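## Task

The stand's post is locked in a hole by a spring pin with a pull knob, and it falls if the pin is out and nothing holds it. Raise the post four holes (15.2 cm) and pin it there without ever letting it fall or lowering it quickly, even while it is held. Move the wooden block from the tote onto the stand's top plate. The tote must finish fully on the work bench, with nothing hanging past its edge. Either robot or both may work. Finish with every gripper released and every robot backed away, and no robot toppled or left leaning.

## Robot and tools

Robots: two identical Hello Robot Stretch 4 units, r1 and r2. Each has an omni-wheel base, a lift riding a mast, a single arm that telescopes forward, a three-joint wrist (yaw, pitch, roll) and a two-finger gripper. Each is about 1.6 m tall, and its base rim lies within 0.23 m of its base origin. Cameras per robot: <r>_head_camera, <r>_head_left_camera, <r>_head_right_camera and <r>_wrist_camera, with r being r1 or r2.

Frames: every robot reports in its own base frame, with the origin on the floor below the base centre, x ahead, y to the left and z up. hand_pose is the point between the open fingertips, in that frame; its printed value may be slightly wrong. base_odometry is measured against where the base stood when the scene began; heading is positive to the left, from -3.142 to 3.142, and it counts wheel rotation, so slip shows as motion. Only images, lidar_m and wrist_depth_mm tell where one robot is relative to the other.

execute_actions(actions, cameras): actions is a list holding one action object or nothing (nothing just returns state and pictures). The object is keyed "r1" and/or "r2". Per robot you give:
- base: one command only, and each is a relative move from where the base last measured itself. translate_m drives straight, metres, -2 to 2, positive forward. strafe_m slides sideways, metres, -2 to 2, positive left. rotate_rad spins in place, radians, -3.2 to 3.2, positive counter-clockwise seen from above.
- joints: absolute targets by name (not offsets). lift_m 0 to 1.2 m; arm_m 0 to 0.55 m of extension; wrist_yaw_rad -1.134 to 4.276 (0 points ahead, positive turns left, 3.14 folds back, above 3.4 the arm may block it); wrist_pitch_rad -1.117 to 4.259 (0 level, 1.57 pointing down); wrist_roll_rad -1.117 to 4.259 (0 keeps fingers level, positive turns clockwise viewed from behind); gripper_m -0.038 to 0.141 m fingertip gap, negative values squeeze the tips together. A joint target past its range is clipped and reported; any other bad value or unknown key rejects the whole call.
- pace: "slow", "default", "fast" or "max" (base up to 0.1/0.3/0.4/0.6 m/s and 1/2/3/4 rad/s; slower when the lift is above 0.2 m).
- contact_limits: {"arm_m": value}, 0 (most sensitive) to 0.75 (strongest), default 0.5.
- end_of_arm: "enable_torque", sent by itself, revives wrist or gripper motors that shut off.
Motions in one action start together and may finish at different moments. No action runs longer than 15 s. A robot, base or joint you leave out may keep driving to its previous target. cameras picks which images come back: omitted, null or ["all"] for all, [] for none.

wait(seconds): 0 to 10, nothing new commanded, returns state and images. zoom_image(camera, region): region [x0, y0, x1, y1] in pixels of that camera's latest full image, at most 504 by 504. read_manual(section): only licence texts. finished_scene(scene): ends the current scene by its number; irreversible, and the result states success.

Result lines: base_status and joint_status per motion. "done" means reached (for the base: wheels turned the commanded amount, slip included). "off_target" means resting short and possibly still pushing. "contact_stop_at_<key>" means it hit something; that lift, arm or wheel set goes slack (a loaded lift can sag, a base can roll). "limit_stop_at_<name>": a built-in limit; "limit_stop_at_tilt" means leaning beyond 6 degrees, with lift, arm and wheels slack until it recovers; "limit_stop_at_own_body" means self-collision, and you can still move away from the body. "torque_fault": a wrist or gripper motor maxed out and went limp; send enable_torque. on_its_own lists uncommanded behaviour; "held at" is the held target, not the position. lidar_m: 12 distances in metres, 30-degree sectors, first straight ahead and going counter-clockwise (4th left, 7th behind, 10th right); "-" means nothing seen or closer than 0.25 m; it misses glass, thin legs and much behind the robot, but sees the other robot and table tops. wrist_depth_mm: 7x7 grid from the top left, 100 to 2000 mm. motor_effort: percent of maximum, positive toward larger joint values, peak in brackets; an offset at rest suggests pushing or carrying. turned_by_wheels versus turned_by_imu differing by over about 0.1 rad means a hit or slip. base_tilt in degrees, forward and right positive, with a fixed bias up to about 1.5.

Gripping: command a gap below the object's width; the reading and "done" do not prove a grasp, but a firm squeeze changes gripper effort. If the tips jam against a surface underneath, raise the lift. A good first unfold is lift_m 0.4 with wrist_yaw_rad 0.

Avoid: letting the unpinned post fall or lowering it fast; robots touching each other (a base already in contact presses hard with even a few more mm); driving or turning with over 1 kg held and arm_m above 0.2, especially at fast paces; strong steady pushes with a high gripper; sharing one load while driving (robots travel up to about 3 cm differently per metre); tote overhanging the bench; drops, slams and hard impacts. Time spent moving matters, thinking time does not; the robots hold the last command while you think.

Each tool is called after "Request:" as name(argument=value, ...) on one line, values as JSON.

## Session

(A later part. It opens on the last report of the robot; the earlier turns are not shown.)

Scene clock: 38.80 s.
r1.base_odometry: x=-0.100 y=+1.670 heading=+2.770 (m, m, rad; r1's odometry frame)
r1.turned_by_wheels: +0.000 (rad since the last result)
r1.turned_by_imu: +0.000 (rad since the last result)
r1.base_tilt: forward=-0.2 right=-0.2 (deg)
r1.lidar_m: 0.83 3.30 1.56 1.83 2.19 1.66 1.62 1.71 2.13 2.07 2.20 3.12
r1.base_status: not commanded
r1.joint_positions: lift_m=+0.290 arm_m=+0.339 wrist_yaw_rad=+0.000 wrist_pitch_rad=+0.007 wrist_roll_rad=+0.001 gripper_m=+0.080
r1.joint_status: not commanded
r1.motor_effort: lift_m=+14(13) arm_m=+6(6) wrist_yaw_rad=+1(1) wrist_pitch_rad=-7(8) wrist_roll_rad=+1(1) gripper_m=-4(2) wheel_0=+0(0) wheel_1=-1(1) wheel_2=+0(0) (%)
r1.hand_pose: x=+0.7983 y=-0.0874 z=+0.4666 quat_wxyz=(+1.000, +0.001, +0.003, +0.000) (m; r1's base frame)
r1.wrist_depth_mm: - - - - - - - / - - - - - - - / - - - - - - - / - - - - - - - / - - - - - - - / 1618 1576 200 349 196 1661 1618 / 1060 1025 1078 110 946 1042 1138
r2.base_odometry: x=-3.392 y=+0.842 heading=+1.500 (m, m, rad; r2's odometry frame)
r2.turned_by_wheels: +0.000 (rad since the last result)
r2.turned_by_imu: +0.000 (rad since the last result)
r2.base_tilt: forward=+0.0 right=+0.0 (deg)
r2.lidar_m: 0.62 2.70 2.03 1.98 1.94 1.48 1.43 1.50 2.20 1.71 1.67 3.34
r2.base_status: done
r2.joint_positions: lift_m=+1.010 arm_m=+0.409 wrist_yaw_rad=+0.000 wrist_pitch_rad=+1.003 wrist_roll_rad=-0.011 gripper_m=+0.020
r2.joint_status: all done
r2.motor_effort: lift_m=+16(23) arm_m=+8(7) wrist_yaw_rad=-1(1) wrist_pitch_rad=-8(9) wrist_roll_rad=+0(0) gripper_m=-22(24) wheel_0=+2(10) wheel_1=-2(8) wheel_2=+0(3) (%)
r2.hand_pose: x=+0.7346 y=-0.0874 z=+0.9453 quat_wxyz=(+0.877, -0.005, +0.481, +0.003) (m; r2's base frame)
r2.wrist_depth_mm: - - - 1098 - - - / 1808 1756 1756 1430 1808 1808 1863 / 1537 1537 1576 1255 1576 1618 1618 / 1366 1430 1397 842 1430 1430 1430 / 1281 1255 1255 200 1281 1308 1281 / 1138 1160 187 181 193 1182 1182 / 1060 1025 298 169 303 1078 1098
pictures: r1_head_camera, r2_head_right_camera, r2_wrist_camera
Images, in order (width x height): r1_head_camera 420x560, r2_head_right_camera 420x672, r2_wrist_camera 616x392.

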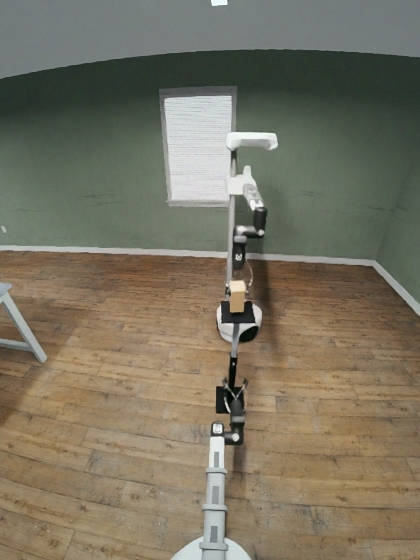

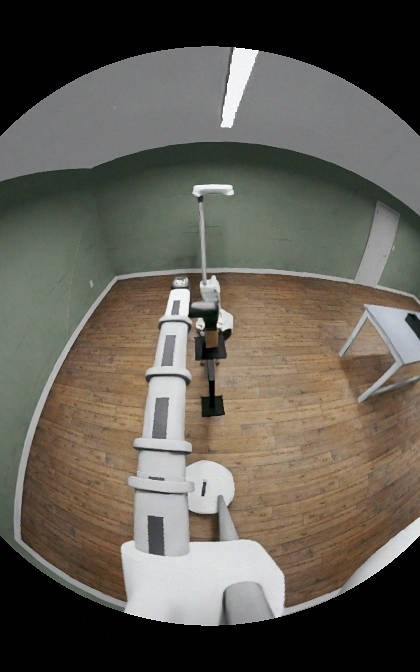

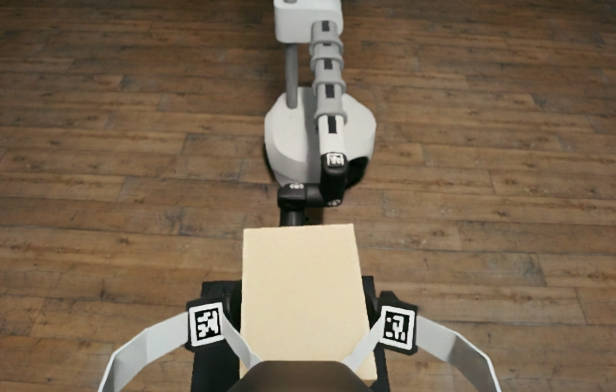

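Request:
execute_actions(actions=[{"r2":{"base":{"strafe_m":0.008},"joints":{"arm_m":0.40,"lift_m":0.984},"pace":"slow"}}], cameras=[])

Request:
execute_actions(actions=[{"r2":{"joints":{"gripper_m":0.11}},"r1":{"base":{"strafe_m":0.005},"joints":{"arm_m":0.41,"lift_m":0.285}}}], cameras=[])

Request:
execute_actions(actions=[{"r2":{"joints":{"arm_m":0.05}}}], cameras=[])

Request:
execute_actions(actions=[{"r2":{"joints":{"lift_m":0.54,"wrist_pitch_rad":0}}}], cameras=["r2_wrist_camera","r1_wrist_camera","r1_head_camera"])

Request:
zoom_image(camera="r1_head_camera", region=[180,280,290,420])

Scene clock: 40.27 s.
r1.base_odometry: x=-0.100 y=+1.670 heading=+2.770 (m, m, rad; r1's odometry frame)
r1.turned_by_wheels: +0.000 (rad since the last result)
r1.turned_by_imu: +0.000 (rad since the last result)
r1.base_tilt: forward=-0.2 right=-0.2 (deg)
r1.lidar_m: 0.83 3.28 1.57 1.91 2.19 1.66 1.60 1.72 2.14 2.07 2.20 3.14
r1.base_status: not commanded
r1.joint_positions: lift_m=+0.290 arm_m=+0.339 wrist_yaw_rad=+0.000 wrist_pitch_rad=+0.007 wrist_roll_rad=+0.001 gripper_m=+0.080
r1.joint_status: not commanded
r1.motor_effort: lift_m=+14(13) arm_m=+6(6) wrist_yaw_rad=+1(0) wrist_pitch_rad=-8(7) wrist_roll_rad=+1(1) gripper_m=-3(3) wheel_0=+0(0) wheel_1=-1(1) wheel_2=+0(0) (%)
r1.hand_pose: x=+0.7983 y=-0.0874 z=+0.4666 quat_wxyz=(+1.000, +0.001, +0.003, +0.000) (m; r1's base frame)
r1.wrist_depth_mm: - - - - - - - / - - - - - - - / - - - - - - - / - - - - - - - / - - - - - - - / 1499 1537 200 349 196 1618 1618 / 1078 1025 1078 110 946 1025 1118
r2.base_odometry: x=-3.400 y=+0.842 heading=+1.500 (m, m, rad; r2's odometry frame)
r2.turned_by_wheels: +0.000 (rad since the last result)
r2.turned_by_imu: +0.000 (rad since the last result)
r2.base_tilt: forward=+0.1 right=+0.1 (deg)
r2.lidar_m: 0.61 2.68 2.02 1.97 1.97 1.48 1.42 1.52 2.19 1.72 1.69 3.33
r2.base_status: done
r2.joint_positions: lift_m=+0.984 arm_m=+0.401 wrist_yaw_rad=+0.000 wrist_pitch_rad=+1.003 wrist_roll_rad=-0.011 gripper_m=+0.020
r2.joint_status: all done
r2.motor_effort: lift_m=+15(16) arm_m=-8(6) wrist_yaw_rad=-1(1) wrist_pitch_rad=-9(8) wrist_roll_rad=-1(0) gripper_m=-22(19) wheel_0=-4(5) wheel_1=+4(4) wheel_2=+0(1) (%)
r2.hand_pose: x=+0.7275 y=-0.0874 z=+0.9193 quat_wxyz=(+0.877, -0.005, +0.481, +0.003) (m; r2's base frame)
r2.wrist_depth_mm: - - - 1078 - - - / 1756 1708 1808 1336 1756 1808 1808 / 1499 1537 1537 1255 1537 1576 1618 / 1366 1366 1397 809 1397 1430 1430 / 1229 1229 1205 199 1255 1281 1281 / 1138 1138 187 181 193 1160 1160 / 1060 1008 277 169 277 1042 1078
pictures: none
No camera images: the call's "cameras" was empty. Leave "cameras" out to get every camera's image.

Scene clock: 42.00 s.
r1.base_odometry: x=-0.102 y=+1.665 heading=+2.770 (m, m, rad; r1's odometry frame)
r1.turned_by_wheels: +0.000 (rad since the last result)
r1.turned_by_imu: +0.000 (rad since the last result)
r1.base_tilt: forward=-0.2 right=-0.3 (deg)
r1.lidar_m: 0.83 3.26 1.56 1.84 2.19 1.65 1.60 1.72 2.13 2.08 2.19 3.10
r1.base_status: done
r1.joint_positions: lift_m=+0.285 arm_m=+0.409 wrist_yaw_rad=+0.000 wrist_pitch_rad=+0.007 wrist_roll_rad=+0.001 gripper_m=+0.080
r1.joint_status: all done
r1.motor_effort: lift_m=+14(13) arm_m=+6(6) wrist_yaw_rad=+1(1) wrist_pitch_rad=-7(7) wrist_roll_rad=+1(1) gripper_m=-2(3) wheel_0=+1(6) wheel_1=+1(5) wheel_2=+0(3) (%)
r1.hand_pose: x=+0.8683 y=-0.0874 z=+0.4616 quat_wxyz=(+1.000, +0.001, +0.003, +0.000) (m; r1's base frame)
r1.wrist_depth_mm: - - - - - - - / - - - - - - - / - - - - - - - / - - - - - - - / - - - 282 - - - / 1499 1537 200 282 196 1661 1576 / 1078 1008 1078 110 866 1025 1118
r2.base_odometry: x=-3.400 y=+0.842 heading=+1.500 (m, m, rad; r2's odometry frame)
r2.turned_by_wheels: +0.000 (rad since the last result)
r2.turned_by_imu: +0.000 (rad since the last result)
r2.base_tilt: forward=+0.1 right=-0.1 (deg)
r2.lidar_m: 0.62 2.69 2.03 1.98 1.96 1.50 1.43 1.48 2.21 1.70 1.69 3.36
r2.base_status: not commanded
r2.joint_positions: lift_m=+0.984 arm_m=+0.401 wrist_yaw_rad=+0.000 wrist_pitch_rad=+1.002 wrist_roll_rad=-0.011 gripper_m=+0.110
r2.joint_status: all done
r2.motor_effort: lift_m=+16(15) arm_m=-8(8) wrist_yaw_rad=-1(0) wrist_pitch_rad=-5(9) wrist_roll_rad=+0(1) gripper_m=-1(22) wheel_0=-3(3) wheel_1=+4(4) wheel_2=+0(0) (%)
r2.hand_pose: x=+0.7278 y=-0.0874 z=+0.9195 quat_wxyz=(+0.877, -0.005, +0.480, +0.003) (m; r2's base frame)
r2.wrist_depth_mm: - - - 1060 - - - / 1708 1756 1756 1308 1808 1863 1863 / 1537 1537 1537 1255 1576 1618 1618 / 1366 1397 1366 1255 1397 1397 1397 / 1229 1229 1255 208 1281 1281 1281 / 1118 1118 195 190 214 1138 1182 / 1042 1025 278 149 293 1042 1078
pictures: none
No camera images: the call's "cameras" was empty. Leave "cameras" out to get every camera's image.

Scene clock: 44.17 s.
r1.base_odometry: x=-0.102 y=+1.665 heading=+2.770 (m, m, rad; r1's odometry frame)
r1.turned_by_wheels: +0.000 (rad since the last result)
r1.turned_by_imu: +0.000 (rad since the last result)
r1.base_tilt: forward=-0.2 right=-0.3 (deg)
r1.lidar_m: 0.84 3.28 1.58 1.86 2.21 1.64 1.62 1.74 2.16 2.05 2.20 3.15
r1.base_status: not commanded
r1.joint_positions: lift_m=+0.285 arm_m=+0.409 wrist_yaw_rad=+0.000 wrist_pitch_rad=+0.007 wrist_roll_rad=+0.001 gripper_m=+0.080
r1.joint_status: not commanded
r1.motor_effort: lift_m=+13(13) arm_m=+6(6) wrist_yaw_rad=+1(1) wrist_pitch_rad=-8(7) wrist_roll_rad=+0(0) gripper_m=-2(4) wheel_0=+1(1) wheel_1=+0(0) wheel_2=+0(0) (%)
r1.hand_pose: x=+0.8683 y=-0.0874 z=+0.4616 quat_wxyz=(+1.000, +0.001, +0.003, +0.000) (m; r1's base frame)
r1.wrist_depth_mm: - - - - - - - / - - - - - - - / - - - - - - - / - - - - - - - / - - - 278 - - - / 1537 1537 199 279 196 1618 1661 / 1060 1008 1078 110 854 1025 1138
r2.base_odometry: x=-3.400 y=+0.842 heading=+1.500 (m, m, rad; r2's odometry frame)
r2.turned_by_wheels: +0.000 (rad since the last result)
r2.turned_by_imu: +0.000 (rad since the last result)
r2.base_tilt: forward=+0.1 right=+0.0 (deg)
r2.lidar_m: 0.62 2.68 2.03 1.97 1.98 1.49 1.44 1.49 2.18 1.72 1.70 3.34
r2.base_status: not commanded
r2.joint_positions: lift_m=+0.984 arm_m=+0.051 wrist_yaw_rad=+0.000 wrist_pitch_rad=+1.002 wrist_roll_rad=-0.011 gripper_m=+0.110
r2.joint_status: all done
r2.motor_effort: lift_m=+16(15) arm_m=-8(8) wrist_yaw_rad=+0(1) wrist_pitch_rad=-5(5) wrist_roll_rad=+0(0) gripper_m=-2(3) wheel_0=-3(3) wheel_1=+4(4) wheel_2=+0(0) (%)
r2.hand_pose: x=+0.3778 y=-0.0874 z=+0.9195 quat_wxyz=(+0.877, -0.005, +0.480, +0.003) (m; r2's base frame)
r2.wrist_depth_mm: - - - 424 - - - / 1756 1808 1708 462 1808 1808 1808 / 1537 1576 1576 1464 1537 1618 1576 / 1366 1366 1397 1366 1397 1397 1430 / 1229 1281 1255 1205 1281 1281 1281 / 1138 1118 1118 1160 220 1160 1138 / 1060 1025 1025 150 1060 1042 1078
pictures: none
No camera images: the call's "cameras" was empty. Leave "cameras" out to get every camera's image.

Scene clock: 46.93 s.
r1.base_odometry: x=-0.102 y=+1.665 heading=+2.770 (m, m, rad; r1's odometry frame)
r1.turned_by_wheels: +0.000 (rad since the last result)
r1.turned_by_imu: -0.001 (rad since the last result)
r1.base_tilt: forward=-0.2 right=-0.3 (deg)
r1.lidar_m: 0.84 3.29 1.56 1.85 2.18 1.64 1.61 1.71 2.15 2.07 2.21 3.12
r1.base_status: not commanded
r1.joint_positions: lift_m=+0.285 arm_m=+0.409 wrist_yaw_rad=+0.000 wrist_pitch_rad=+0.007 wrist_roll_rad=+0.001 gripper_m=+0.080
r1.joint_status: not commanded
r1.motor_effort: lift_m=+13(13) arm_m=+6(6) wrist_yaw_rad=+1(1) wrist_pitch_rad=-8(7) wrist_roll_rad=+1(1) gripper_m=-2(0) wheel_0=+1(1) wheel_1=+0(0) wheel_2=+0(0) (%)
r1.hand_pose: x=+0.8683 y=-0.0874 z=+0.4616 quat_wxyz=(+1.000, +0.001, +0.003, +0.000) (m; r1's base frame)
r1.wrist_depth_mm: - - - - - - - / - - - 647 - - - / - - - - - - - / - - - - - - - / - - - 278 - - - / 1537 1537 199 279 196 1618 1661 / 1060 991 1060 110 854 1042 1118
r2.base_odometry: x=-3.400 y=+0.842 heading=+1.500 (m, m, rad; r2's odometry frame)
r2.turned_by_wheels: +0.000 (rad since the last result)
r2.turned_by_imu: +0.000 (rad since the last result)
r2.base_tilt: forward=+0.1 right=+0.0 (deg)
r2.lidar_m: 0.61 2.71 2.05 1.97 1.98 1.47 1.43 1.48 2.17 1.68 1.69 3.36
r2.base_status: not commanded
r2.joint_positions: lift_m=+0.540 arm_m=+0.051 wrist_yaw_rad=+0.000 wrist_pitch_rad=+0.003 wrist_roll_rad=-0.011 gripper_m=+0.110
r2.joint_status: all done
r2.motor_effort: lift_m=+14(14) arm_m=-8(8) wrist_yaw_rad=-1(1) wrist_pitch_rad=-9(15) wrist_roll_rad=+0(1) gripper_m=-1(0) wheel_0=-3(3) wheel_1=+4(4) wheel_2=+0(0) (%)
r2.hand_pose: x=+0.5108 y=-0.0874 z=+0.7178 quat_wxyz=(+1.000, -0.006, +0.001, +0.000) (m; r2's base frame)
r2.wrist_depth_mm: - - - 1537 - - - / - - - 413 - - - / - - - 404 - - - / - - - - - - - / - - - - - - - / - - - 768 220 - - / 1863 1708 1756 149 1756 1808 -
pictures: r1_head_camera, r1_wrist_camera, r2_wrist_camera
Images, in order (width x height): r1_head_camera 420x560, r1_wrist_camera 616x392, r2_wrist_camera 616x392.

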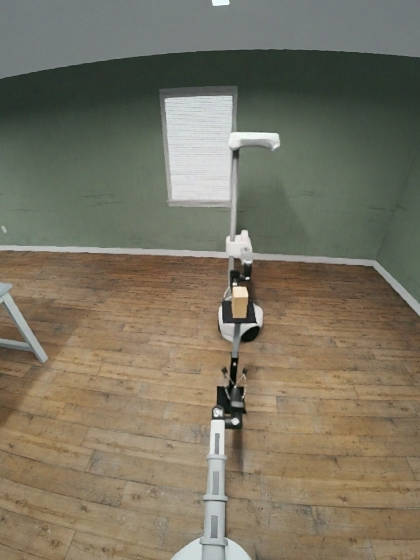

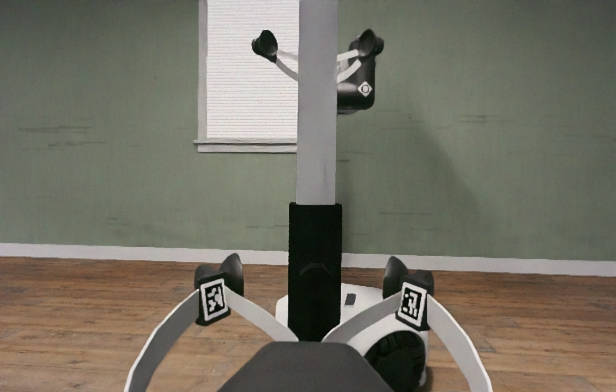

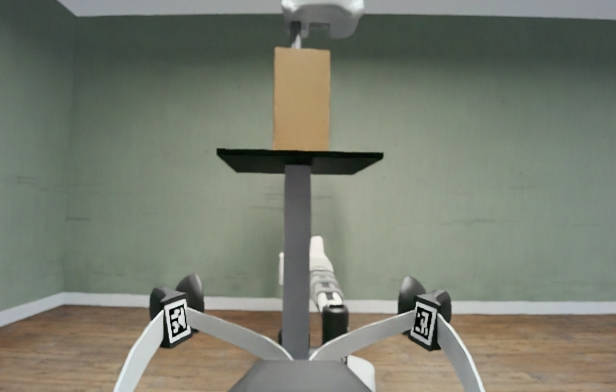

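Region (180, 280, 290, 420) of r1_head_camera's 420x560 image, scaled by 3.600, with more detail than that image has; it fills the left 396 columns of this view, and the rest is white.

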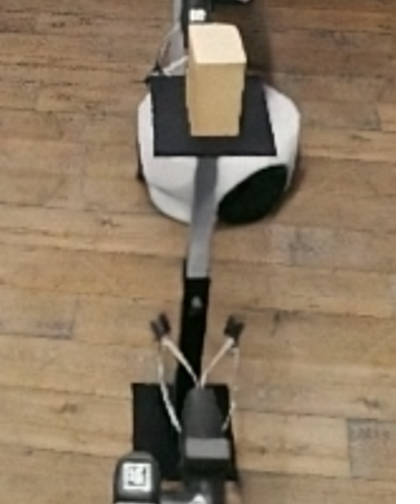

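Request:
execute_actions(actions=[{"r2":{"base":{"strafe_m":0.005},"joints":{"arm_m":0.245}},"r1":{"joints":{"arm_m":0.43}}}], cameras=[])

Request:
execute_actions(actions=[{"r2":{"joints":{"gripper_m":-0.03}},"r1":{"joints":{"gripper_m":-0.02}}}], cameras=["r2_wrist_camera","r1_wrist_camera","r1_head_camera"])

Request:
zoom_image(camera="r1_head_camera", region=[180,280,290,420])

Scene clock: 48.90 s.
r1.base_odometry: x=-0.102 y=+1.665 heading=+2.770 (m, m, rad; r1's odometry frame)
r1.turned_by_wheels: +0.000 (rad since the last result)
r1.turned_by_imu: +0.000 (rad since the last result)
r1.base_tilt: forward=-0.2 right=-0.2 (deg)
r1.lidar_m: 0.83 3.29 1.58 1.86 2.18 1.68 1.60 1.70 2.16 2.05 2.18 3.13
r1.base_status: not commanded
r1.joint_positions: lift_m=+0.285 arm_m=+0.429 wrist_yaw_rad=+0.000 wrist_pitch_rad=+0.007 wrist_roll_rad=+0.001 gripper_m=+0.080
r1.joint_status: all done
r1.motor_effort: lift_m=+13(13) arm_m=+6(6) wrist_yaw_rad=+0(1) wrist_pitch_rad=-7(7) wrist_roll_rad=+2(1) gripper_m=-2(3) wheel_0=+1(1) wheel_1=+0(0) wheel_2=+0(0) (%)
r1.hand_pose: x=+0.8883 y=-0.0874 z=+0.4616 quat_wxyz=(+1.000, +0.001, +0.003, +0.000) (m; r1's base frame)
r1.wrist_depth_mm: - - - 439 683 - - / - - - 878 - - - / - - - 266 - - - / - - - 267 - - - / - - - 260 - - - / 1499 1537 199 260 196 1618 1708 / 1078 991 1078 110 820 1042 1118
r2.base_odometry: x=-3.405 y=+0.843 heading=+1.500 (m, m, rad; r2's odometry frame)
r2.turned_by_wheels: +0.000 (rad since the last result)
r2.turned_by_imu: +0.000 (rad since the last result)
r2.base_tilt: forward=+0.1 right=+0.1 (deg)
r2.lidar_m: 0.60 2.68 2.03 1.96 1.98 1.50 1.43 1.49 2.19 1.72 1.68 3.34
r2.base_status: done
r2.joint_positions: lift_m=+0.540 arm_m=+0.244 wrist_yaw_rad=+0.000 wrist_pitch_rad=+0.002 wrist_roll_rad=-0.011 gripper_m=+0.110
r2.joint_status: all done
r2.motor_effort: lift_m=+15(15) arm_m=+8(9) wrist_yaw_rad=-1(0) wrist_pitch_rad=-8(9) wrist_roll_rad=+0(0) gripper_m=-2(2) wheel_0=+4(10) wheel_1=-3(9) wheel_2=+0(0) (%)
r2.hand_pose: x=+0.7030 y=-0.0874 z=+0.7179 quat_wxyz=(+1.000, -0.006, +0.001, +0.000) (m; r2's base frame)
r2.wrist_depth_mm: - - - 213 - - - / - - 195 195 191 - - / - - 287 232 281 - - / - - - - - - - / - - - 229 - - - / - - - 228 221 - - / 1863 1661 1756 149 1808 1756 -
pictures: none
No camera images: the call's "cameras" was empty. Leave "cameras" out to get every camera's image.

Scene clock: 51.03 s.
r1.base_odometry: x=-0.102 y=+1.665 heading=+2.770 (m, m, rad; r1's odometry frame)
r1.turned_by_wheels: +0.000 (rad since the last result)
r1.turned_by_imu: -0.001 (rad since the last result)
r1.base_tilt: forward=-0.1 right=-0.3 (deg)
r1.lidar_m: 0.83 3.29 1.56 1.87 2.20 1.67 1.61 1.72 2.15 2.08 2.20 3.15
r1.base_status: not commanded
r1.joint_positions: lift_m=+0.285 arm_m=+0.430 wrist_yaw_rad=+0.003 wrist_pitch_rad=+0.007 wrist_roll_rad=+0.001 gripper_m=-0.019
r1.joint_status: all done
r1.motor_effort: lift_m=+14(13) arm_m=+1(6) wrist_yaw_rad=-7(6) wrist_pitch_rad=-8(7) wrist_roll_rad=+0(1) gripper_m=-24(26) wheel_0=-2(2) wheel_1=+0(1) wheel_2=+2(2) (%)
r1.hand_pose: x=+0.8893 y=-0.0867 z=+0.4616 quat_wxyz=(+1.000, +0.001, +0.003, +0.001) (m; r1's base frame)
r1.wrist_depth_mm: - - - 430 549 - - / - - - 891 - - - / - - - - - - - / - - - 266 - - - / - - - 258 - - - / 1499 1537 183 211 182 1618 1661 / 1060 946 1078 110 809 976 1118
r2.base_odometry: x=-3.405 y=+0.843 heading=+1.500 (m, m, rad; r2's odometry frame)
r2.turned_by_wheels: +0.000 (rad since the last result)
r2.turned_by_imu: -0.007 (rad since the last result)
r2.base_tilt: forward=+0.1 right=+0.1 (deg)
r2.lidar_m: 0.61 2.68 2.03 1.96 1.99 1.49 1.41 1.47 2.13 1.73 1.69 3.34
r2.base_status: not commanded
r2.joint_positions: lift_m=+0.540 arm_m=+0.246 wrist_yaw_rad=+0.010 wrist_pitch_rad=+0.004 wrist_roll_rad=-0.011 gripper_m=-0.029
r2.joint_status: all done
r2.on_its_own: wrist_yaw_rad is at rest, and its effort (-29) is outside its rest range (-13 to +13)
r2.motor_effort: lift_m=+15(15) arm_m=-4(8) wrist_yaw_rad=-29(29) wrist_pitch_rad=-13(13) wrist_roll_rad=+0(0) gripper_m=-35(37) wheel_0=-6(5) wheel_1=-4(4) wheel_2=+8(8) (%)
r2.hand_pose: x=+0.7059 y=-0.0845 z=+0.7174 quat_wxyz=(+1.000, -0.006, +0.002, +0.005) (m; r2's base frame)
r2.wrist_depth_mm: - - - 206 - - - / - - 176 174 190 - - / - - 287 224 281 - - / - - - 223 - - - / - - - 222 - - - / - - - 220 - - - / 1863 154 1576 219 559 1618 -
pictures: r1_head_camera, r1_wrist_camera, r2_wrist_camera
Images, in order (width x height): r1_head_camera 420x560, r1_wrist_camera 616x392, r2_wrist_camera 616x392.

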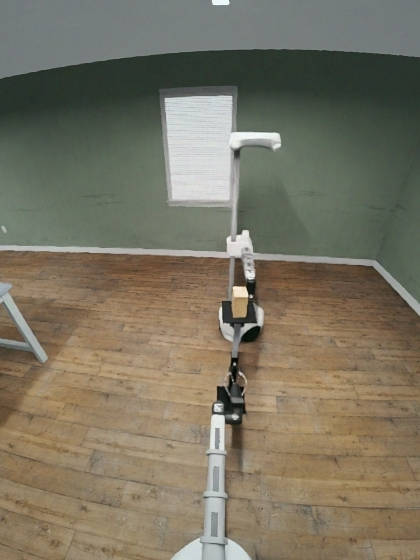

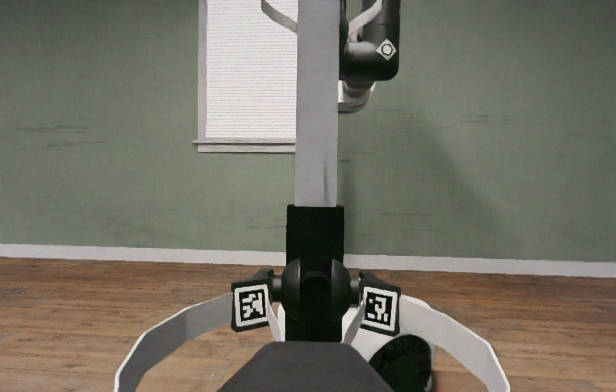

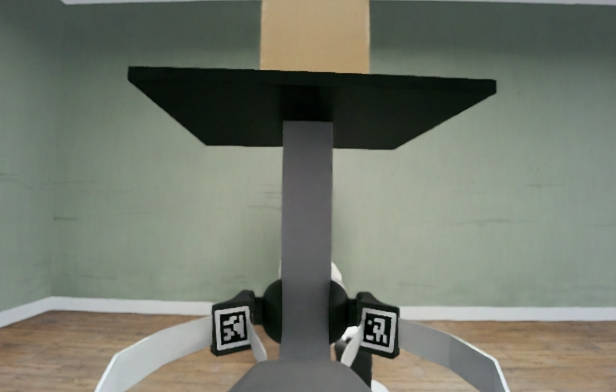

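Region (180, 280, 290, 420) of r1_head_camera's 420x560 image, scaled by 3.600, with more detail than that image has; it fills the left 396 columns of this view, and the rest is white.

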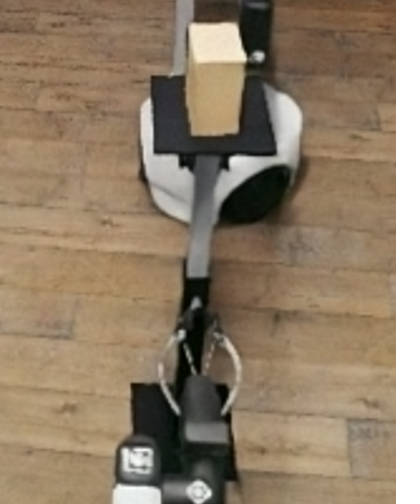

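Both held. Pull the pin and relieve r2's tension.

Request:
execute_actions(actions=[{"r2":{"joints":{"arm_m":0.258,"lift_m":0.543},"pace":"slow"},"r1":{"joints":{"arm_m":0.412},"pace":"slow"}}], cameras=["r1_wrist_camera"])

Request:
execute_actions(actions=[{"r2":{"joints":{"lift_m":0.56},"pace":"slow"}}], cameras=["r2_wrist_camera","r1_wrist_camera"])

Scene clock: 52.33 s.
r1.base_odometry: x=-0.102 y=+1.665 heading=+2.770 (m, m, rad; r1's odometry frame)
r1.turned_by_wheels: +0.000 (rad since the last result)
r1.turned_by_imu: +0.000 (rad since the last result)
r1.base_tilt: forward=-0.2 right=-0.3 (deg)
r1.lidar_m: 0.84 3.30 1.55 1.85 2.18 1.67 1.58 1.73 2.12 2.07 2.18 3.14
r1.base_status: not commanded
r1.joint_positions: lift_m=+0.285 arm_m=+0.414 wrist_yaw_rad=+0.003 wrist_pitch_rad=+0.007 wrist_roll_rad=+0.001 gripper_m=-0.019
r1.joint_status: all done
r1.motor_effort: lift_m=+13(13) arm_m=-10(13) wrist_yaw_rad=-7(8) wrist_pitch_rad=-7(8) wrist_roll_rad=+0(1) gripper_m=-25(26) wheel_0=-3(3) wheel_1=-1(1) wheel_2=+3(3) (%)
r1.hand_pose: x=+0.8734 y=-0.0867 z=+0.4616 quat_wxyz=(+1.000, +0.001, +0.003, +0.001) (m; r1's base frame)
r1.wrist_depth_mm: - - - 459 668 - - / - - - 585 - - - / - - - - - - - / - - - - - - - / - - - 274 - - - / 1537 1537 184 211 183 1618 1618 / 1078 976 1078 110 831 991 1098
r2.base_odometry: x=-3.405 y=+0.843 heading=+1.500 (m, m, rad; r2's odometry frame)
r2.turned_by_wheels: +0.000 (rad since the last result)
r2.turned_by_imu: +0.000 (rad since the last result)
r2.base_tilt: forward=+0.0 right=+0.1 (deg)
r2.lidar_m: 0.60 2.70 2.03 1.96 1.97 1.48 1.42 1.48 2.15 1.75 1.70 3.34
r2.base_status: not commanded
r2.joint_positions: lift_m=+0.542 arm_m=+0.256 wrist_yaw_rad=-0.005 wrist_pitch_rad=+0.015 wrist_roll_rad=-0.011 gripper_m=-0.029
r2.joint_status: all done
r2.on_its_own: wrist_pitch_rad is at rest, and its effort (-45) is outside its rest range (-23 to +23)
r2.motor_effort: lift_m=+26(26) arm_m=+14(15) wrist_yaw_rad=+13(29) wrist_pitch_rad=-45(49) wrist_roll_rad=+0(0) gripper_m=-22(34) wheel_0=+0(5) wheel_1=-3(4) wheel_2=-1(8) (%)
r2.hand_pose: x=+0.7145 y=-0.0888 z=+0.7162 quat_wxyz=(+1.000, -0.005, +0.008, -0.002) (m; r2's base frame)
r2.wrist_depth_mm: - - - 201 - - - / - - 171 170 186 - - / - - 289 220 - - - / - - - 219 - - - / - - - 219 - - - / - - 197 216 - - - / 1756 161 1537 213 1397 1618 1863
pictures: r1_wrist_camera
Images, in order (width x height): r1_wrist_camera 616x392.

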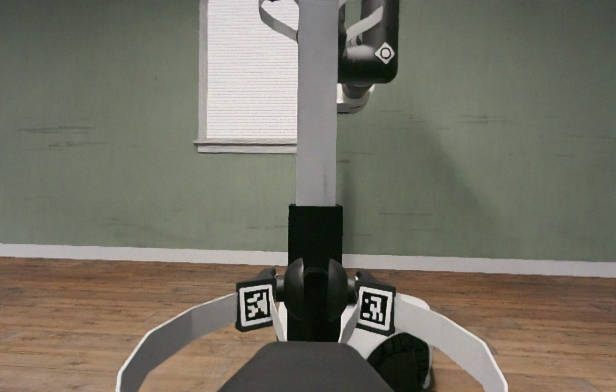

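Scene clock: 53.20 s.
r1.base_odometry: x=-0.102 y=+1.665 heading=+2.770 (m, m, rad; r1's odometry frame)
r1.turned_by_wheels: +0.000 (rad since the last result)
r1.turned_by_imu: +0.000 (rad since the last result)
r1.base_tilt: forward=-0.2 right=-0.2 (deg)
r1.lidar_m: 0.83 3.28 1.55 1.84 2.21 1.66 1.60 1.71 2.14 2.08 2.18 3.15
r1.base_status: not commanded
r1.joint_positions: lift_m=+0.285 arm_m=+0.413 wrist_yaw_rad=+0.000 wrist_pitch_rad=+0.007 wrist_roll_rad=+0.001 gripper_m=-0.020
r1.joint_status: not commanded
r1.motor_effort: lift_m=+14(14) arm_m=-6(10) wrist_yaw_rad=+0(7) wrist_pitch_rad=-7(7) wrist_roll_rad=+0(2) gripper_m=-16(24) wheel_0=+0(3) wheel_1=+1(1) wheel_2=+1(3) (%)
r1.hand_pose: x=+0.8725 y=-0.0873 z=+0.4616 quat_wxyz=(+1.000, +0.001, +0.003, +0.000) (m; r1's base frame)
r1.wrist_depth_mm: - - - 459 559 - - / - - - 991 - - - / - - - - - - - / - - - - - - - / - - - 277 - - - / 1499 1537 185 202 185 1618 1661 / 1078 960 1078 110 831 1025 1118
r2.base_odometry: x=-3.405 y=+0.843 heading=+1.500 (m, m, rad; r2's odometry frame)
r2.turned_by_wheels: +0.000 (rad since the last result)
r2.turned_by_imu: +0.000 (rad since the last result)
r2.base_tilt: forward=+0.0 right=+0.0 (deg)
r2.lidar_m: 0.61 2.72 2.03 1.96 2.00 1.48 1.43 1.50 2.17 1.77 1.70 3.36
r2.base_status: not commanded
r2.joint_positions: lift_m=+0.559 arm_m=+0.256 wrist_yaw_rad=-0.005 wrist_pitch_rad=+0.023 wrist_roll_rad=-0.011 gripper_m=-0.029
r2.joint_status: all done
r2.on_its_own: wrist_pitch_rad is at rest, and its effort (-68) is outside its rest range (-23 to +23)
r2.motor_effort: lift_m=+31(30) arm_m=+13(14) wrist_yaw_rad=+13(14) wrist_pitch_rad=-68(68) wrist_roll_rad=+0(0) gripper_m=-21(21) wheel_0=+0(0) wheel_1=-3(3) wheel_2=-1(1) (%)
r2.hand_pose: x=+0.7145 y=-0.0888 z=+0.7305 quat_wxyz=(+1.000, -0.005, +0.012, -0.002) (m; r2's base frame)
r2.wrist_depth_mm: - - - 199 - - - / - - 166 165 182 - - / - - 291 219 - - - / - - - 218 - - - / - - - 218 - - - / - - 202 217 - - - / 1756 160 1537 213 1397 1537 1808
pictures: r1_wrist_camera, r2_wrist_camera
Images, in order (width x height): r1_wrist_camera 616x392, r2_wrist_camera 616x392.

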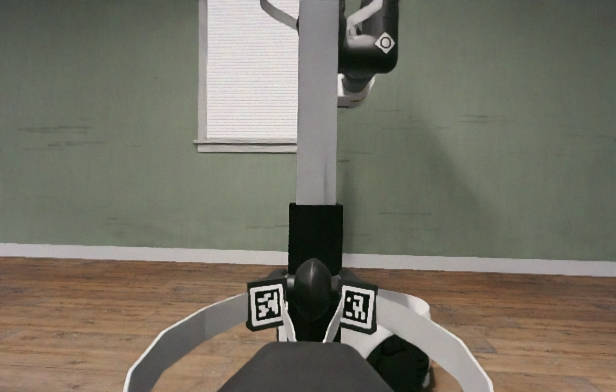

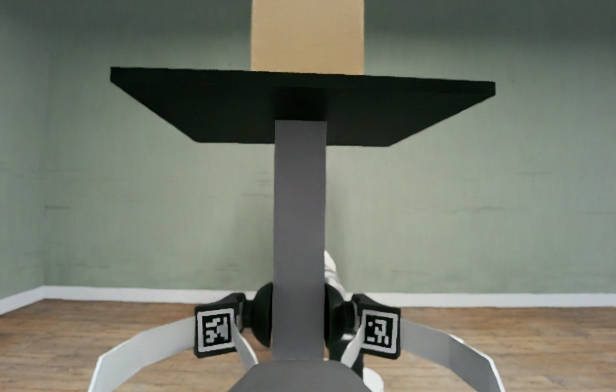

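Request:
execute_actions(actions=[{"r1":{"joints":{"gripper_m":0.05}},"r2":{"joints":{"arm_m":0.25,"gripper_m":-0.038},"pace":"slow"}}], cameras=[])

Request:
execute_actions(actions=[{"r1":{"joints":{"arm_m":0.438}}}], cameras=["r1_wrist_camera"])

Request:
execute_actions(actions=[{"r1":{"joints":{"gripper_m":-0.02}}}], cameras=["r1_wrist_camera"])

Scene clock: 54.87 s.
r1.base_odometry: x=-0.102 y=+1.665 heading=+2.769 (m, m, rad; r1's odometry frame)
r1.turned_by_wheels: -0.001 (rad since the last result)
r1.turned_by_imu: -0.001 (rad since the last result)
r1.base_tilt: forward=-0.3 right=-0.3 (deg)
r1.lidar_m: 0.84 3.27 1.56 1.87 2.20 1.66 1.60 1.69 2.13 2.08 2.17 3.14
r1.base_status: not commanded
r1.joint_positions: lift_m=+0.285 arm_m=+0.413 wrist_yaw_rad=-0.008 wrist_pitch_rad=+0.007 wrist_roll_rad=+0.001 gripper_m=+0.050
r1.joint_status: all done
r1.on_its_own: wrist_yaw_rad is at rest, and its effort (+24) is outside its rest range (-13 to +13)
r1.motor_effort: lift_m=+13(13) arm_m=-4(6) wrist_yaw_rad=+24(24) wrist_pitch_rad=-7(7) wrist_roll_rad=+1(1) gripper_m=-2(13) wheel_0=-2(2) wheel_1=+0(1) wheel_2=-4(4) (%)
r1.hand_pose: x=+0.8713 y=-0.0898 z=+0.4616 quat_wxyz=(+1.000, +0.001, +0.003, -0.004) (m; r1's base frame)
r1.wrist_depth_mm: - - - 445 - - - / - - - 574 - - - / - - - - - - - / - - - 283 - - - / - - - 277 - - - / 1537 1537 191 239 191 1618 1618 / 1060 991 1025 110 831 1025 1118
r2.base_odometry: x=-3.405 y=+0.843 heading=+1.500 (m, m, rad; r2's odometry frame)
r2.turned_by_wheels: +0.000 (rad since the last result)
r2.turned_by_imu: +0.000 (rad since the last result)
r2.base_tilt: forward=+0.0 right=+0.0 (deg)
r2.lidar_m: 0.60 2.71 2.03 1.97 1.97 1.48 1.43 1.49 2.15 1.76 1.69 3.32
r2.base_status: not commanded
r2.joint_positions: lift_m=+0.559 arm_m=+0.252 wrist_yaw_rad=+0.004 wrist_pitch_rad=+0.025 wrist_roll_rad=-0.011 gripper_m=-0.037
r2.joint_status: all done
r2.on_its_own: wrist_pitch_rad is at rest, and its effort (-73) is outside its rest range (-23 to +23)
r2.motor_effort: lift_m=+31(31) arm_m=-13(13) wrist_yaw_rad=-11(14) wrist_pitch_rad=-73(72) wrist_roll_rad=-1(0) gripper_m=-33(31) wheel_0=+0(0) wheel_1=-3(3) wheel_2=-1(1) (%)
r2.hand_pose: x=+0.7119 y=-0.0863 z=+0.7301 quat_wxyz=(+1.000, -0.006, +0.012, +0.002) (m; r2's base frame)
r2.wrist_depth_mm: - - - 198 - - - / - - 165 183 181 - - / - - 293 219 - - - / - - - 219 - - - / - - - 218 - - - / - - 203 216 - - - / 1808 156 1499 216 1182 1537 1863
pictures: none
No camera images: the call's "cameras" was empty. Leave "cameras" out to get every camera's image.

Scene clock: 55.67 s.
r1.base_odometry: x=-0.102 y=+1.665 heading=+2.770 (m, m, rad; r1's odometry frame)
r1.turned_by_wheels: +0.001 (rad since the last result)
r1.turned_by_imu: +0.001 (rad since the last result)
r1.base_tilt: forward=-0.2 right=-0.2 (deg)
r1.lidar_m: 0.84 3.30 1.58 1.88 2.20 1.64 1.59 1.70 2.13 2.07 2.17 3.13
r1.base_status: not commanded
r1.joint_positions: lift_m=+0.285 arm_m=+0.435 wrist_yaw_rad=-0.007 wrist_pitch_rad=+0.006 wrist_roll_rad=+0.001 gripper_m=+0.050
r1.joint_status: all done
r1.on_its_own: wrist_yaw_rad is at rest, and its effort (+21) is outside its rest range (-13 to +13)
r1.motor_effort: lift_m=+14(13) arm_m=+18(17) wrist_yaw_rad=+21(26) wrist_pitch_rad=-5(7) wrist_roll_rad=+2(1) gripper_m=-3(0) wheel_0=+7(7) wheel_1=+7(7) wheel_2=-8(8) (%)
r1.hand_pose: x=+0.8935 y=-0.0895 z=+0.4618 quat_wxyz=(+1.000, +0.001, +0.003, -0.004) (m; r1's base frame)
r1.wrist_depth_mm: - - - 433 539 - - / - - - 976 - - - / - - - 260 - - - / - - - 262 - - - / - - - 255 - - - / 1499 1576 183 210 192 1661 1576 / 1078 991 1078 110 809 1025 1118
r2.base_odometry: x=-3.405 y=+0.843 heading=+1.500 (m, m, rad; r2's odometry frame)
r2.turned_by_wheels: +0.000 (rad since the last result)
r2.turned_by_imu: +0.000 (rad since the last result)
r2.base_tilt: forward=+0.1 right=+0.0 (deg)
r2.lidar_m: 0.61 2.69 2.02 1.98 1.96 1.47 1.43 1.50 2.16 1.75 1.67 3.36
r2.base_status: not commanded
r2.joint_positions: lift_m=+0.559 arm_m=+0.252 wrist_yaw_rad=+0.004 wrist_pitch_rad=+0.025 wrist_roll_rad=-0.011 gripper_m=-0.037
r2.joint_status: not commanded
r2.on_its_own: wrist_pitch_rad is at rest, and its effort (-72) is outside its rest range (-23 to +23)
r2.motor_effort: lift_m=+31(31) arm_m=-13(13) wrist_yaw_rad=-12(12) wrist_pitch_rad=-72(71) wrist_roll_rad=-1(1) gripper_m=-31(31) wheel_0=+0(1) wheel_1=-3(3) wheel_2=-1(1) (%)
r2.hand_pose: x=+0.7119 y=-0.0863 z=+0.7301 quat_wxyz=(+1.000, -0.006, +0.012, +0.002) (m; r2's base frame)
r2.wrist_depth_mm: - - - 198 - - - / - - 165 183 181 - - / - - 294 218 - - - / - - - 218 - - - / - - - 218 - - - / - - 203 216 - - - / 1756 157 1499 216 559 1537 1808
pictures: r1_wrist_camera
Images, in order (width x height): r1_wrist_camera 616x392.

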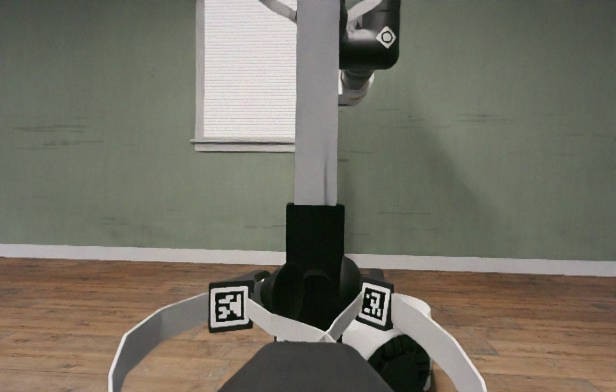

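Scene clock: 57.10 s.
r1.base_odometry: x=-0.102 y=+1.665 heading=+2.769 (m, m, rad; r1's odometry frame)
r1.turned_by_wheels: -0.001 (rad since the last result)
r1.turned_by_imu: -0.002 (rad since the last result)
r1.base_tilt: forward=-0.1 right=-0.2 (deg)
r1.lidar_m: 0.85 3.27 1.55 1.85 2.16 1.64 1.60 1.71 2.15 2.08 2.19 3.15
r1.base_status: not commanded
r1.joint_positions: lift_m=+0.285 arm_m=+0.435 wrist_yaw_rad=-0.013 wrist_pitch_rad=+0.006 wrist_roll_rad=+0.001 gripper_m=-0.020
r1.joint_status: all done
r1.on_its_own: wrist_yaw_rad is at rest, and its effort (+39) is outside its rest range (-13 to +13)
r1.motor_effort: lift_m=+13(13) arm_m=+15(18) wrist_yaw_rad=+39(39) wrist_pitch_rad=-5(5) wrist_roll_rad=+1(1) gripper_m=-13(13) wheel_0=+3(7) wheel_1=+3(7) wheel_2=-13(12) (%)
r1.hand_pose: x=+0.8934 y=-0.0913 z=+0.4618 quat_wxyz=(+1.000, +0.001, +0.003, -0.007) (m; r1's base frame)
r1.wrist_depth_mm: - - - 421 - - - / - - - 842 - - - / - - - - - - - / - - - 263 - - - / - - - 255 - - - / 1499 1537 183 216 184 1576 1618 / 1060 1008 1078 110 820 1008 1118
r2.base_odometry: x=-3.405 y=+0.843 heading=+1.500 (m, m, rad; r2's odometry frame)
r2.turned_by_wheels: +0.000 (rad since the last result)
r2.turned_by_imu: +0.000 (rad since the last result)
r2.base_tilt: forward=+0.2 right=+0.0 (deg)
r2.lidar_m: 0.61 2.68 2.05 1.96 1.99 1.50 1.42 1.51 2.18 1.72 1.71 3.34
r2.base_status: not commanded
r2.joint_positions: lift_m=+0.559 arm_m=+0.252 wrist_yaw_rad=+0.004 wrist_pitch_rad=+0.025 wrist_roll_rad=-0.011 gripper_m=-0.037
r2.joint_status: not commanded
r2.on_its_own: wrist_pitch_rad is at rest, and its effort (-72) is outside its rest range (-23 to +23)
r2.motor_effort: lift_m=+31(31) arm_m=-13(13) wrist_yaw_rad=-12(12) wrist_pitch_rad=-72(72) wrist_roll_rad=+0(0) gripper_m=-32(32) wheel_0=+0(0) wheel_1=-3(3) wheel_2=-1(1) (%)
r2.hand_pose: x=+0.7119 y=-0.0863 z=+0.7301 quat_wxyz=(+1.000, -0.006, +0.012, +0.002) (m; r2's base frame)
r2.wrist_depth_mm: - - - 198 - - - / - - 165 183 181 - - / - - 293 218 - - - / - - - 219 - - - / - - - 218 - - - / - - 203 216 - - - / 1708 157 1576 216 1160 1537 1756
pictures: r1_wrist_camera
Images, in order (width x height): r1_wrist_camera 616x392.

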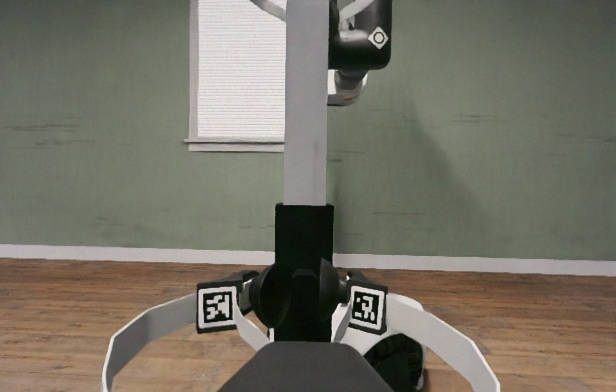

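Jammed; redo cleanly.

Request:
execute_actions(actions=[{"r1":{"joints":{"gripper_m":0.08,"arm_m":0.37}}}], cameras=[])

Request:
execute_actions(actions=[{"r1":{"joints":{"arm_m":0.436}}}], cameras=["r1_wrist_camera"])

Request:
execute_actions(actions=[{"r1":{"joints":{"gripper_m":-0.02}}}], cameras=["r1_wrist_camera"])

Scene clock: 59.03 s.
r1.base_odometry: x=-0.102 y=+1.665 heading=+2.770 (m, m, rad; r1's odometry frame)
r1.turned_by_wheels: +0.001 (rad since the last result)
r1.turned_by_imu: +0.000 (rad since the last result)
r1.base_tilt: forward=-0.2 right=-0.2 (deg)
r1.lidar_m: 0.85 3.28 1.56 1.85 2.20 1.65 1.61 1.72 2.15 2.06 2.19 3.13
r1.base_status: not commanded
r1.joint_positions: lift_m=+0.285 arm_m=+0.371 wrist_yaw_rad=+0.000 wrist_pitch_rad=+0.007 wrist_roll_rad=+0.001 gripper_m=+0.080
r1.joint_status: all done
r1.motor_effort: lift_m=+13(14) arm_m=-6(12) wrist_yaw_rad=+1(39) wrist_pitch_rad=-7(7) wrist_roll_rad=+0(0) gripper_m=-1(16) wheel_0=+0(2) wheel_1=+1(3) wheel_2=+0(13) (%)
r1.hand_pose: x=+0.8304 y=-0.0875 z=+0.4616 quat_wxyz=(+1.000, +0.001, +0.003, +0.000) (m; r1's base frame)
r1.wrist_depth_mm: - - - 399 - - - / - - - 946 - - - / - - - - - - - / - - - - - - - / - - - 317 - - - / 1537 1499 200 319 195 1618 1618 / 1042 1008 1078 110 891 1025 1118
r2.base_odometry: x=-3.405 y=+0.843 heading=+1.500 (m, m, rad; r2's odometry frame)
r2.turned_by_wheels: +0.000 (rad since the last result)
r2.turned_by_imu: +0.000 (rad since the last result)
r2.base_tilt: forward=+0.0 right=+0.1 (deg)
r2.lidar_m: 0.60 2.70 2.04 1.97 1.98 1.48 1.40 1.48 2.18 1.74 1.71 3.36
r2.base_status: not commanded
r2.joint_positions: lift_m=+0.559 arm_m=+0.252 wrist_yaw_rad=+0.004 wrist_pitch_rad=+0.025 wrist_roll_rad=-0.011 gripper_m=-0.037
r2.joint_status: not commanded
r2.on_its_own: wrist_pitch_rad is at rest, and its effort (-72) is outside its rest range (-23 to +23)
r2.motor_effort: lift_m=+31(31) arm_m=-12(13) wrist_yaw_rad=-13(11) wrist_pitch_rad=-72(72) wrist_roll_rad=+0(0) gripper_m=-31(31) wheel_0=+0(0) wheel_1=-3(3) wheel_2=-1(1) (%)
r2.hand_pose: x=+0.7119 y=-0.0863 z=+0.7301 quat_wxyz=(+1.000, -0.006, +0.012, +0.002) (m; r2's base frame)
r2.wrist_depth_mm: - - - 198 - - - / - - 165 182 181 - - / - - 293 218 - - - / - - - 219 - - - / - - - 218 - - - / - - 203 216 - - - / 1808 157 1537 216 1160 1537 1808
pictures: none
No camera images: the call's "cameras" was empty. Leave "cameras" out to get every camera's image.

Scene clock: 60.13 s.
r1.base_odometry: x=-0.102 y=+1.665 heading=+2.770 (m, m, rad; r1's odometry frame)
r1.turned_by_wheels: +0.000 (rad since the last result)
r1.turned_by_imu: +0.000 (rad since the last result)
r1.base_tilt: forward=-0.2 right=-0.2 (deg)
r1.lidar_m: 0.84 3.28 1.56 1.86 2.21 1.65 1.61 1.72 2.14 2.08 2.19 3.11
r1.base_status: not commanded
r1.joint_positions: lift_m=+0.285 arm_m=+0.435 wrist_yaw_rad=+0.000 wrist_pitch_rad=+0.007 wrist_roll_rad=+0.001 gripper_m=+0.080
r1.joint_status: all done
r1.motor_effort: lift_m=+13(14) arm_m=+6(8) wrist_yaw_rad=+1(2) wrist_pitch_rad=-7(7) wrist_roll_rad=+2(0) gripper_m=-2(0) wheel_0=+0(0) wheel_1=+1(1) wheel_2=+0(0) (%)
r1.hand_pose: x=+0.8943 y=-0.0874 z=+0.4616 quat_wxyz=(+1.000, +0.001, +0.003, +0.000) (m; r1's base frame)
r1.wrist_depth_mm: - - - 430 539 - - / - - - 544 - - - / - - - 260 - - - / - - - 260 - - - / - - - 254 - - - / 1499 1499 199 253 196 1618 1618 / 1078 991 1060 110 809 1025 1118
r2.base_odometry: x=-3.405 y=+0.843 heading=+1.500 (m, m, rad; r2's odometry frame)
r2.turned_by_wheels: +0.000 (rad since the last result)
r2.turned_by_imu: +0.000 (rad since the last result)
r2.base_tilt: forward=+0.0 right=+0.0 (deg)
r2.lidar_m: 0.62 2.69 2.00 1.96 1.99 1.48 1.43 1.48 2.18 1.73 1.70 3.36
r2.base_status: not commanded
r2.joint_positions: lift_m=+0.559 arm_m=+0.252 wrist_yaw_rad=+0.004 wrist_pitch_rad=+0.025 wrist_roll_rad=-0.011 gripper_m=-0.037
r2.joint_status: not commanded
r2.on_its_own: wrist_pitch_rad is at rest, and its effort (-72) is outside its rest range (-23 to +23)
r2.motor_effort: lift_m=+31(30) arm_m=-12(13) wrist_yaw_rad=-12(12) wrist_pitch_rad=-72(73) wrist_roll_rad=+0(0) gripper_m=-30(32) wheel_0=+1(0) wheel_1=-3(3) wheel_2=-1(1) (%)
r2.hand_pose: x=+0.7119 y=-0.0863 z=+0.7301 quat_wxyz=(+1.000, -0.006, +0.012, +0.002) (m; r2's base frame)
r2.wrist_depth_mm: - - - 198 - - - / - - 164 183 181 - - / - - 293 218 - - - / - - - 219 - - - / - - - 219 - - - / - - 203 216 - - - / 1756 157 1537 216 1160 1537 1808
pictures: r1_wrist_camera
Images, in order (width x height): r1_wrist_camera 616x392.

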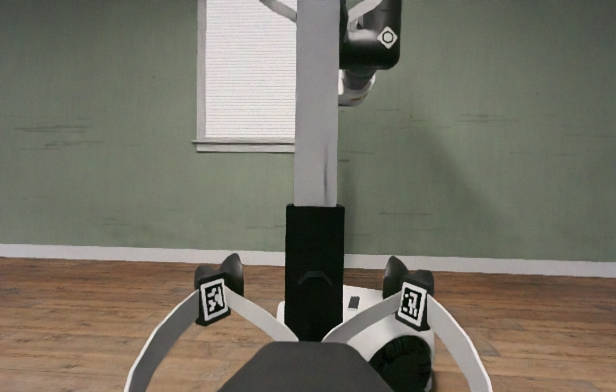

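Scene clock: 61.87 s.
r1.base_odometry: x=-0.102 y=+1.665 heading=+2.770 (m, m, rad; r1's odometry frame)
r1.turned_by_wheels: +0.000 (rad since the last result)
r1.turned_by_imu: -0.001 (rad since the last result)
r1.base_tilt: forward=-0.2 right=-0.2 (deg)
r1.lidar_m: 0.83 3.30 1.55 1.86 2.18 1.66 1.60 1.69 2.14 2.09 2.17 3.13
r1.base_status: not commanded
r1.joint_positions: lift_m=+0.285 arm_m=+0.436 wrist_yaw_rad=+0.003 wrist_pitch_rad=+0.007 wrist_roll_rad=+0.001 gripper_m=-0.019
r1.joint_status: all done
r1.motor_effort: lift_m=+13(13) arm_m=+1(6) wrist_yaw_rad=-8(8) wrist_pitch_rad=-8(8) wrist_roll_rad=+0(1) gripper_m=-22(23) wheel_0=-3(3) wheel_1=-1(1) wheel_2=+3(3) (%)
r1.hand_pose: x=+0.8955 y=-0.0865 z=+0.4616 quat_wxyz=(+1.000, +0.001, +0.003, +0.002) (m; r1's base frame)
r1.wrist_depth_mm: - - - 421 530 - - / - - - 878 - - - / - - - 258 - - - / - - - 259 - - - / - - - 252 - - - / 1537 1537 183 213 183 1618 1661 / 1078 960 1060 110 809 991 1098
r2.base_odometry: x=-3.405 y=+0.843 heading=+1.500 (m, m, rad; r2's odometry frame)
r2.turned_by_wheels: +0.000 (rad since the last result)
r2.turned_by_imu: +0.000 (rad since the last result)
r2.base_tilt: forward=+0.2 right=+0.0 (deg)
r2.lidar_m: 0.61 2.70 2.00 1.98 1.96 1.49 1.42 1.51 2.15 1.73 1.68 3.38
r2.base_status: not commanded
r2.joint_positions: lift_m=+0.559 arm_m=+0.252 wrist_yaw_rad=+0.004 wrist_pitch_rad=+0.025 wrist_roll_rad=-0.011 gripper_m=-0.037
r2.joint_status: not commanded
r2.on_its_own: wrist_pitch_rad is at rest, and its effort (-72) is outside its rest range (-23 to +23)
r2.motor_effort: lift_m=+31(31) arm_m=-13(12) wrist_yaw_rad=-12(12) wrist_pitch_rad=-72(72) wrist_roll_rad=-1(0) gripper_m=-30(31) wheel_0=+0(0) wheel_1=-3(3) wheel_2=-1(1) (%)
r2.hand_pose: x=+0.7119 y=-0.0863 z=+0.7301 quat_wxyz=(+1.000, -0.006, +0.012, +0.002) (m; r2's base frame)
r2.wrist_depth_mm: - - - 198 - - - / - - 165 183 181 - - / - - 294 218 - - - / - - - 219 - - - / - - - 218 - - - / - - 203 216 - - - / 1756 157 1537 216 1182 1537 1808
pictures: r1_wrist_camera
Images, in order (width x height): r1_wrist_camera 616x392.

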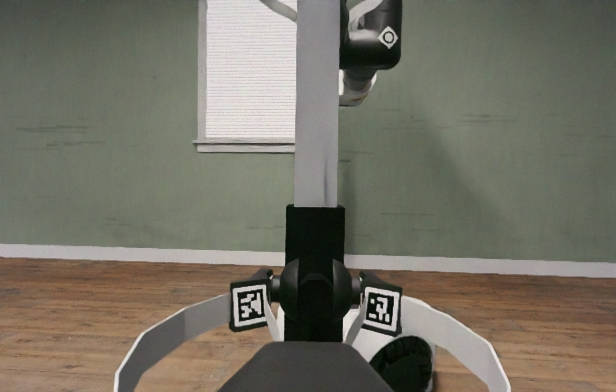

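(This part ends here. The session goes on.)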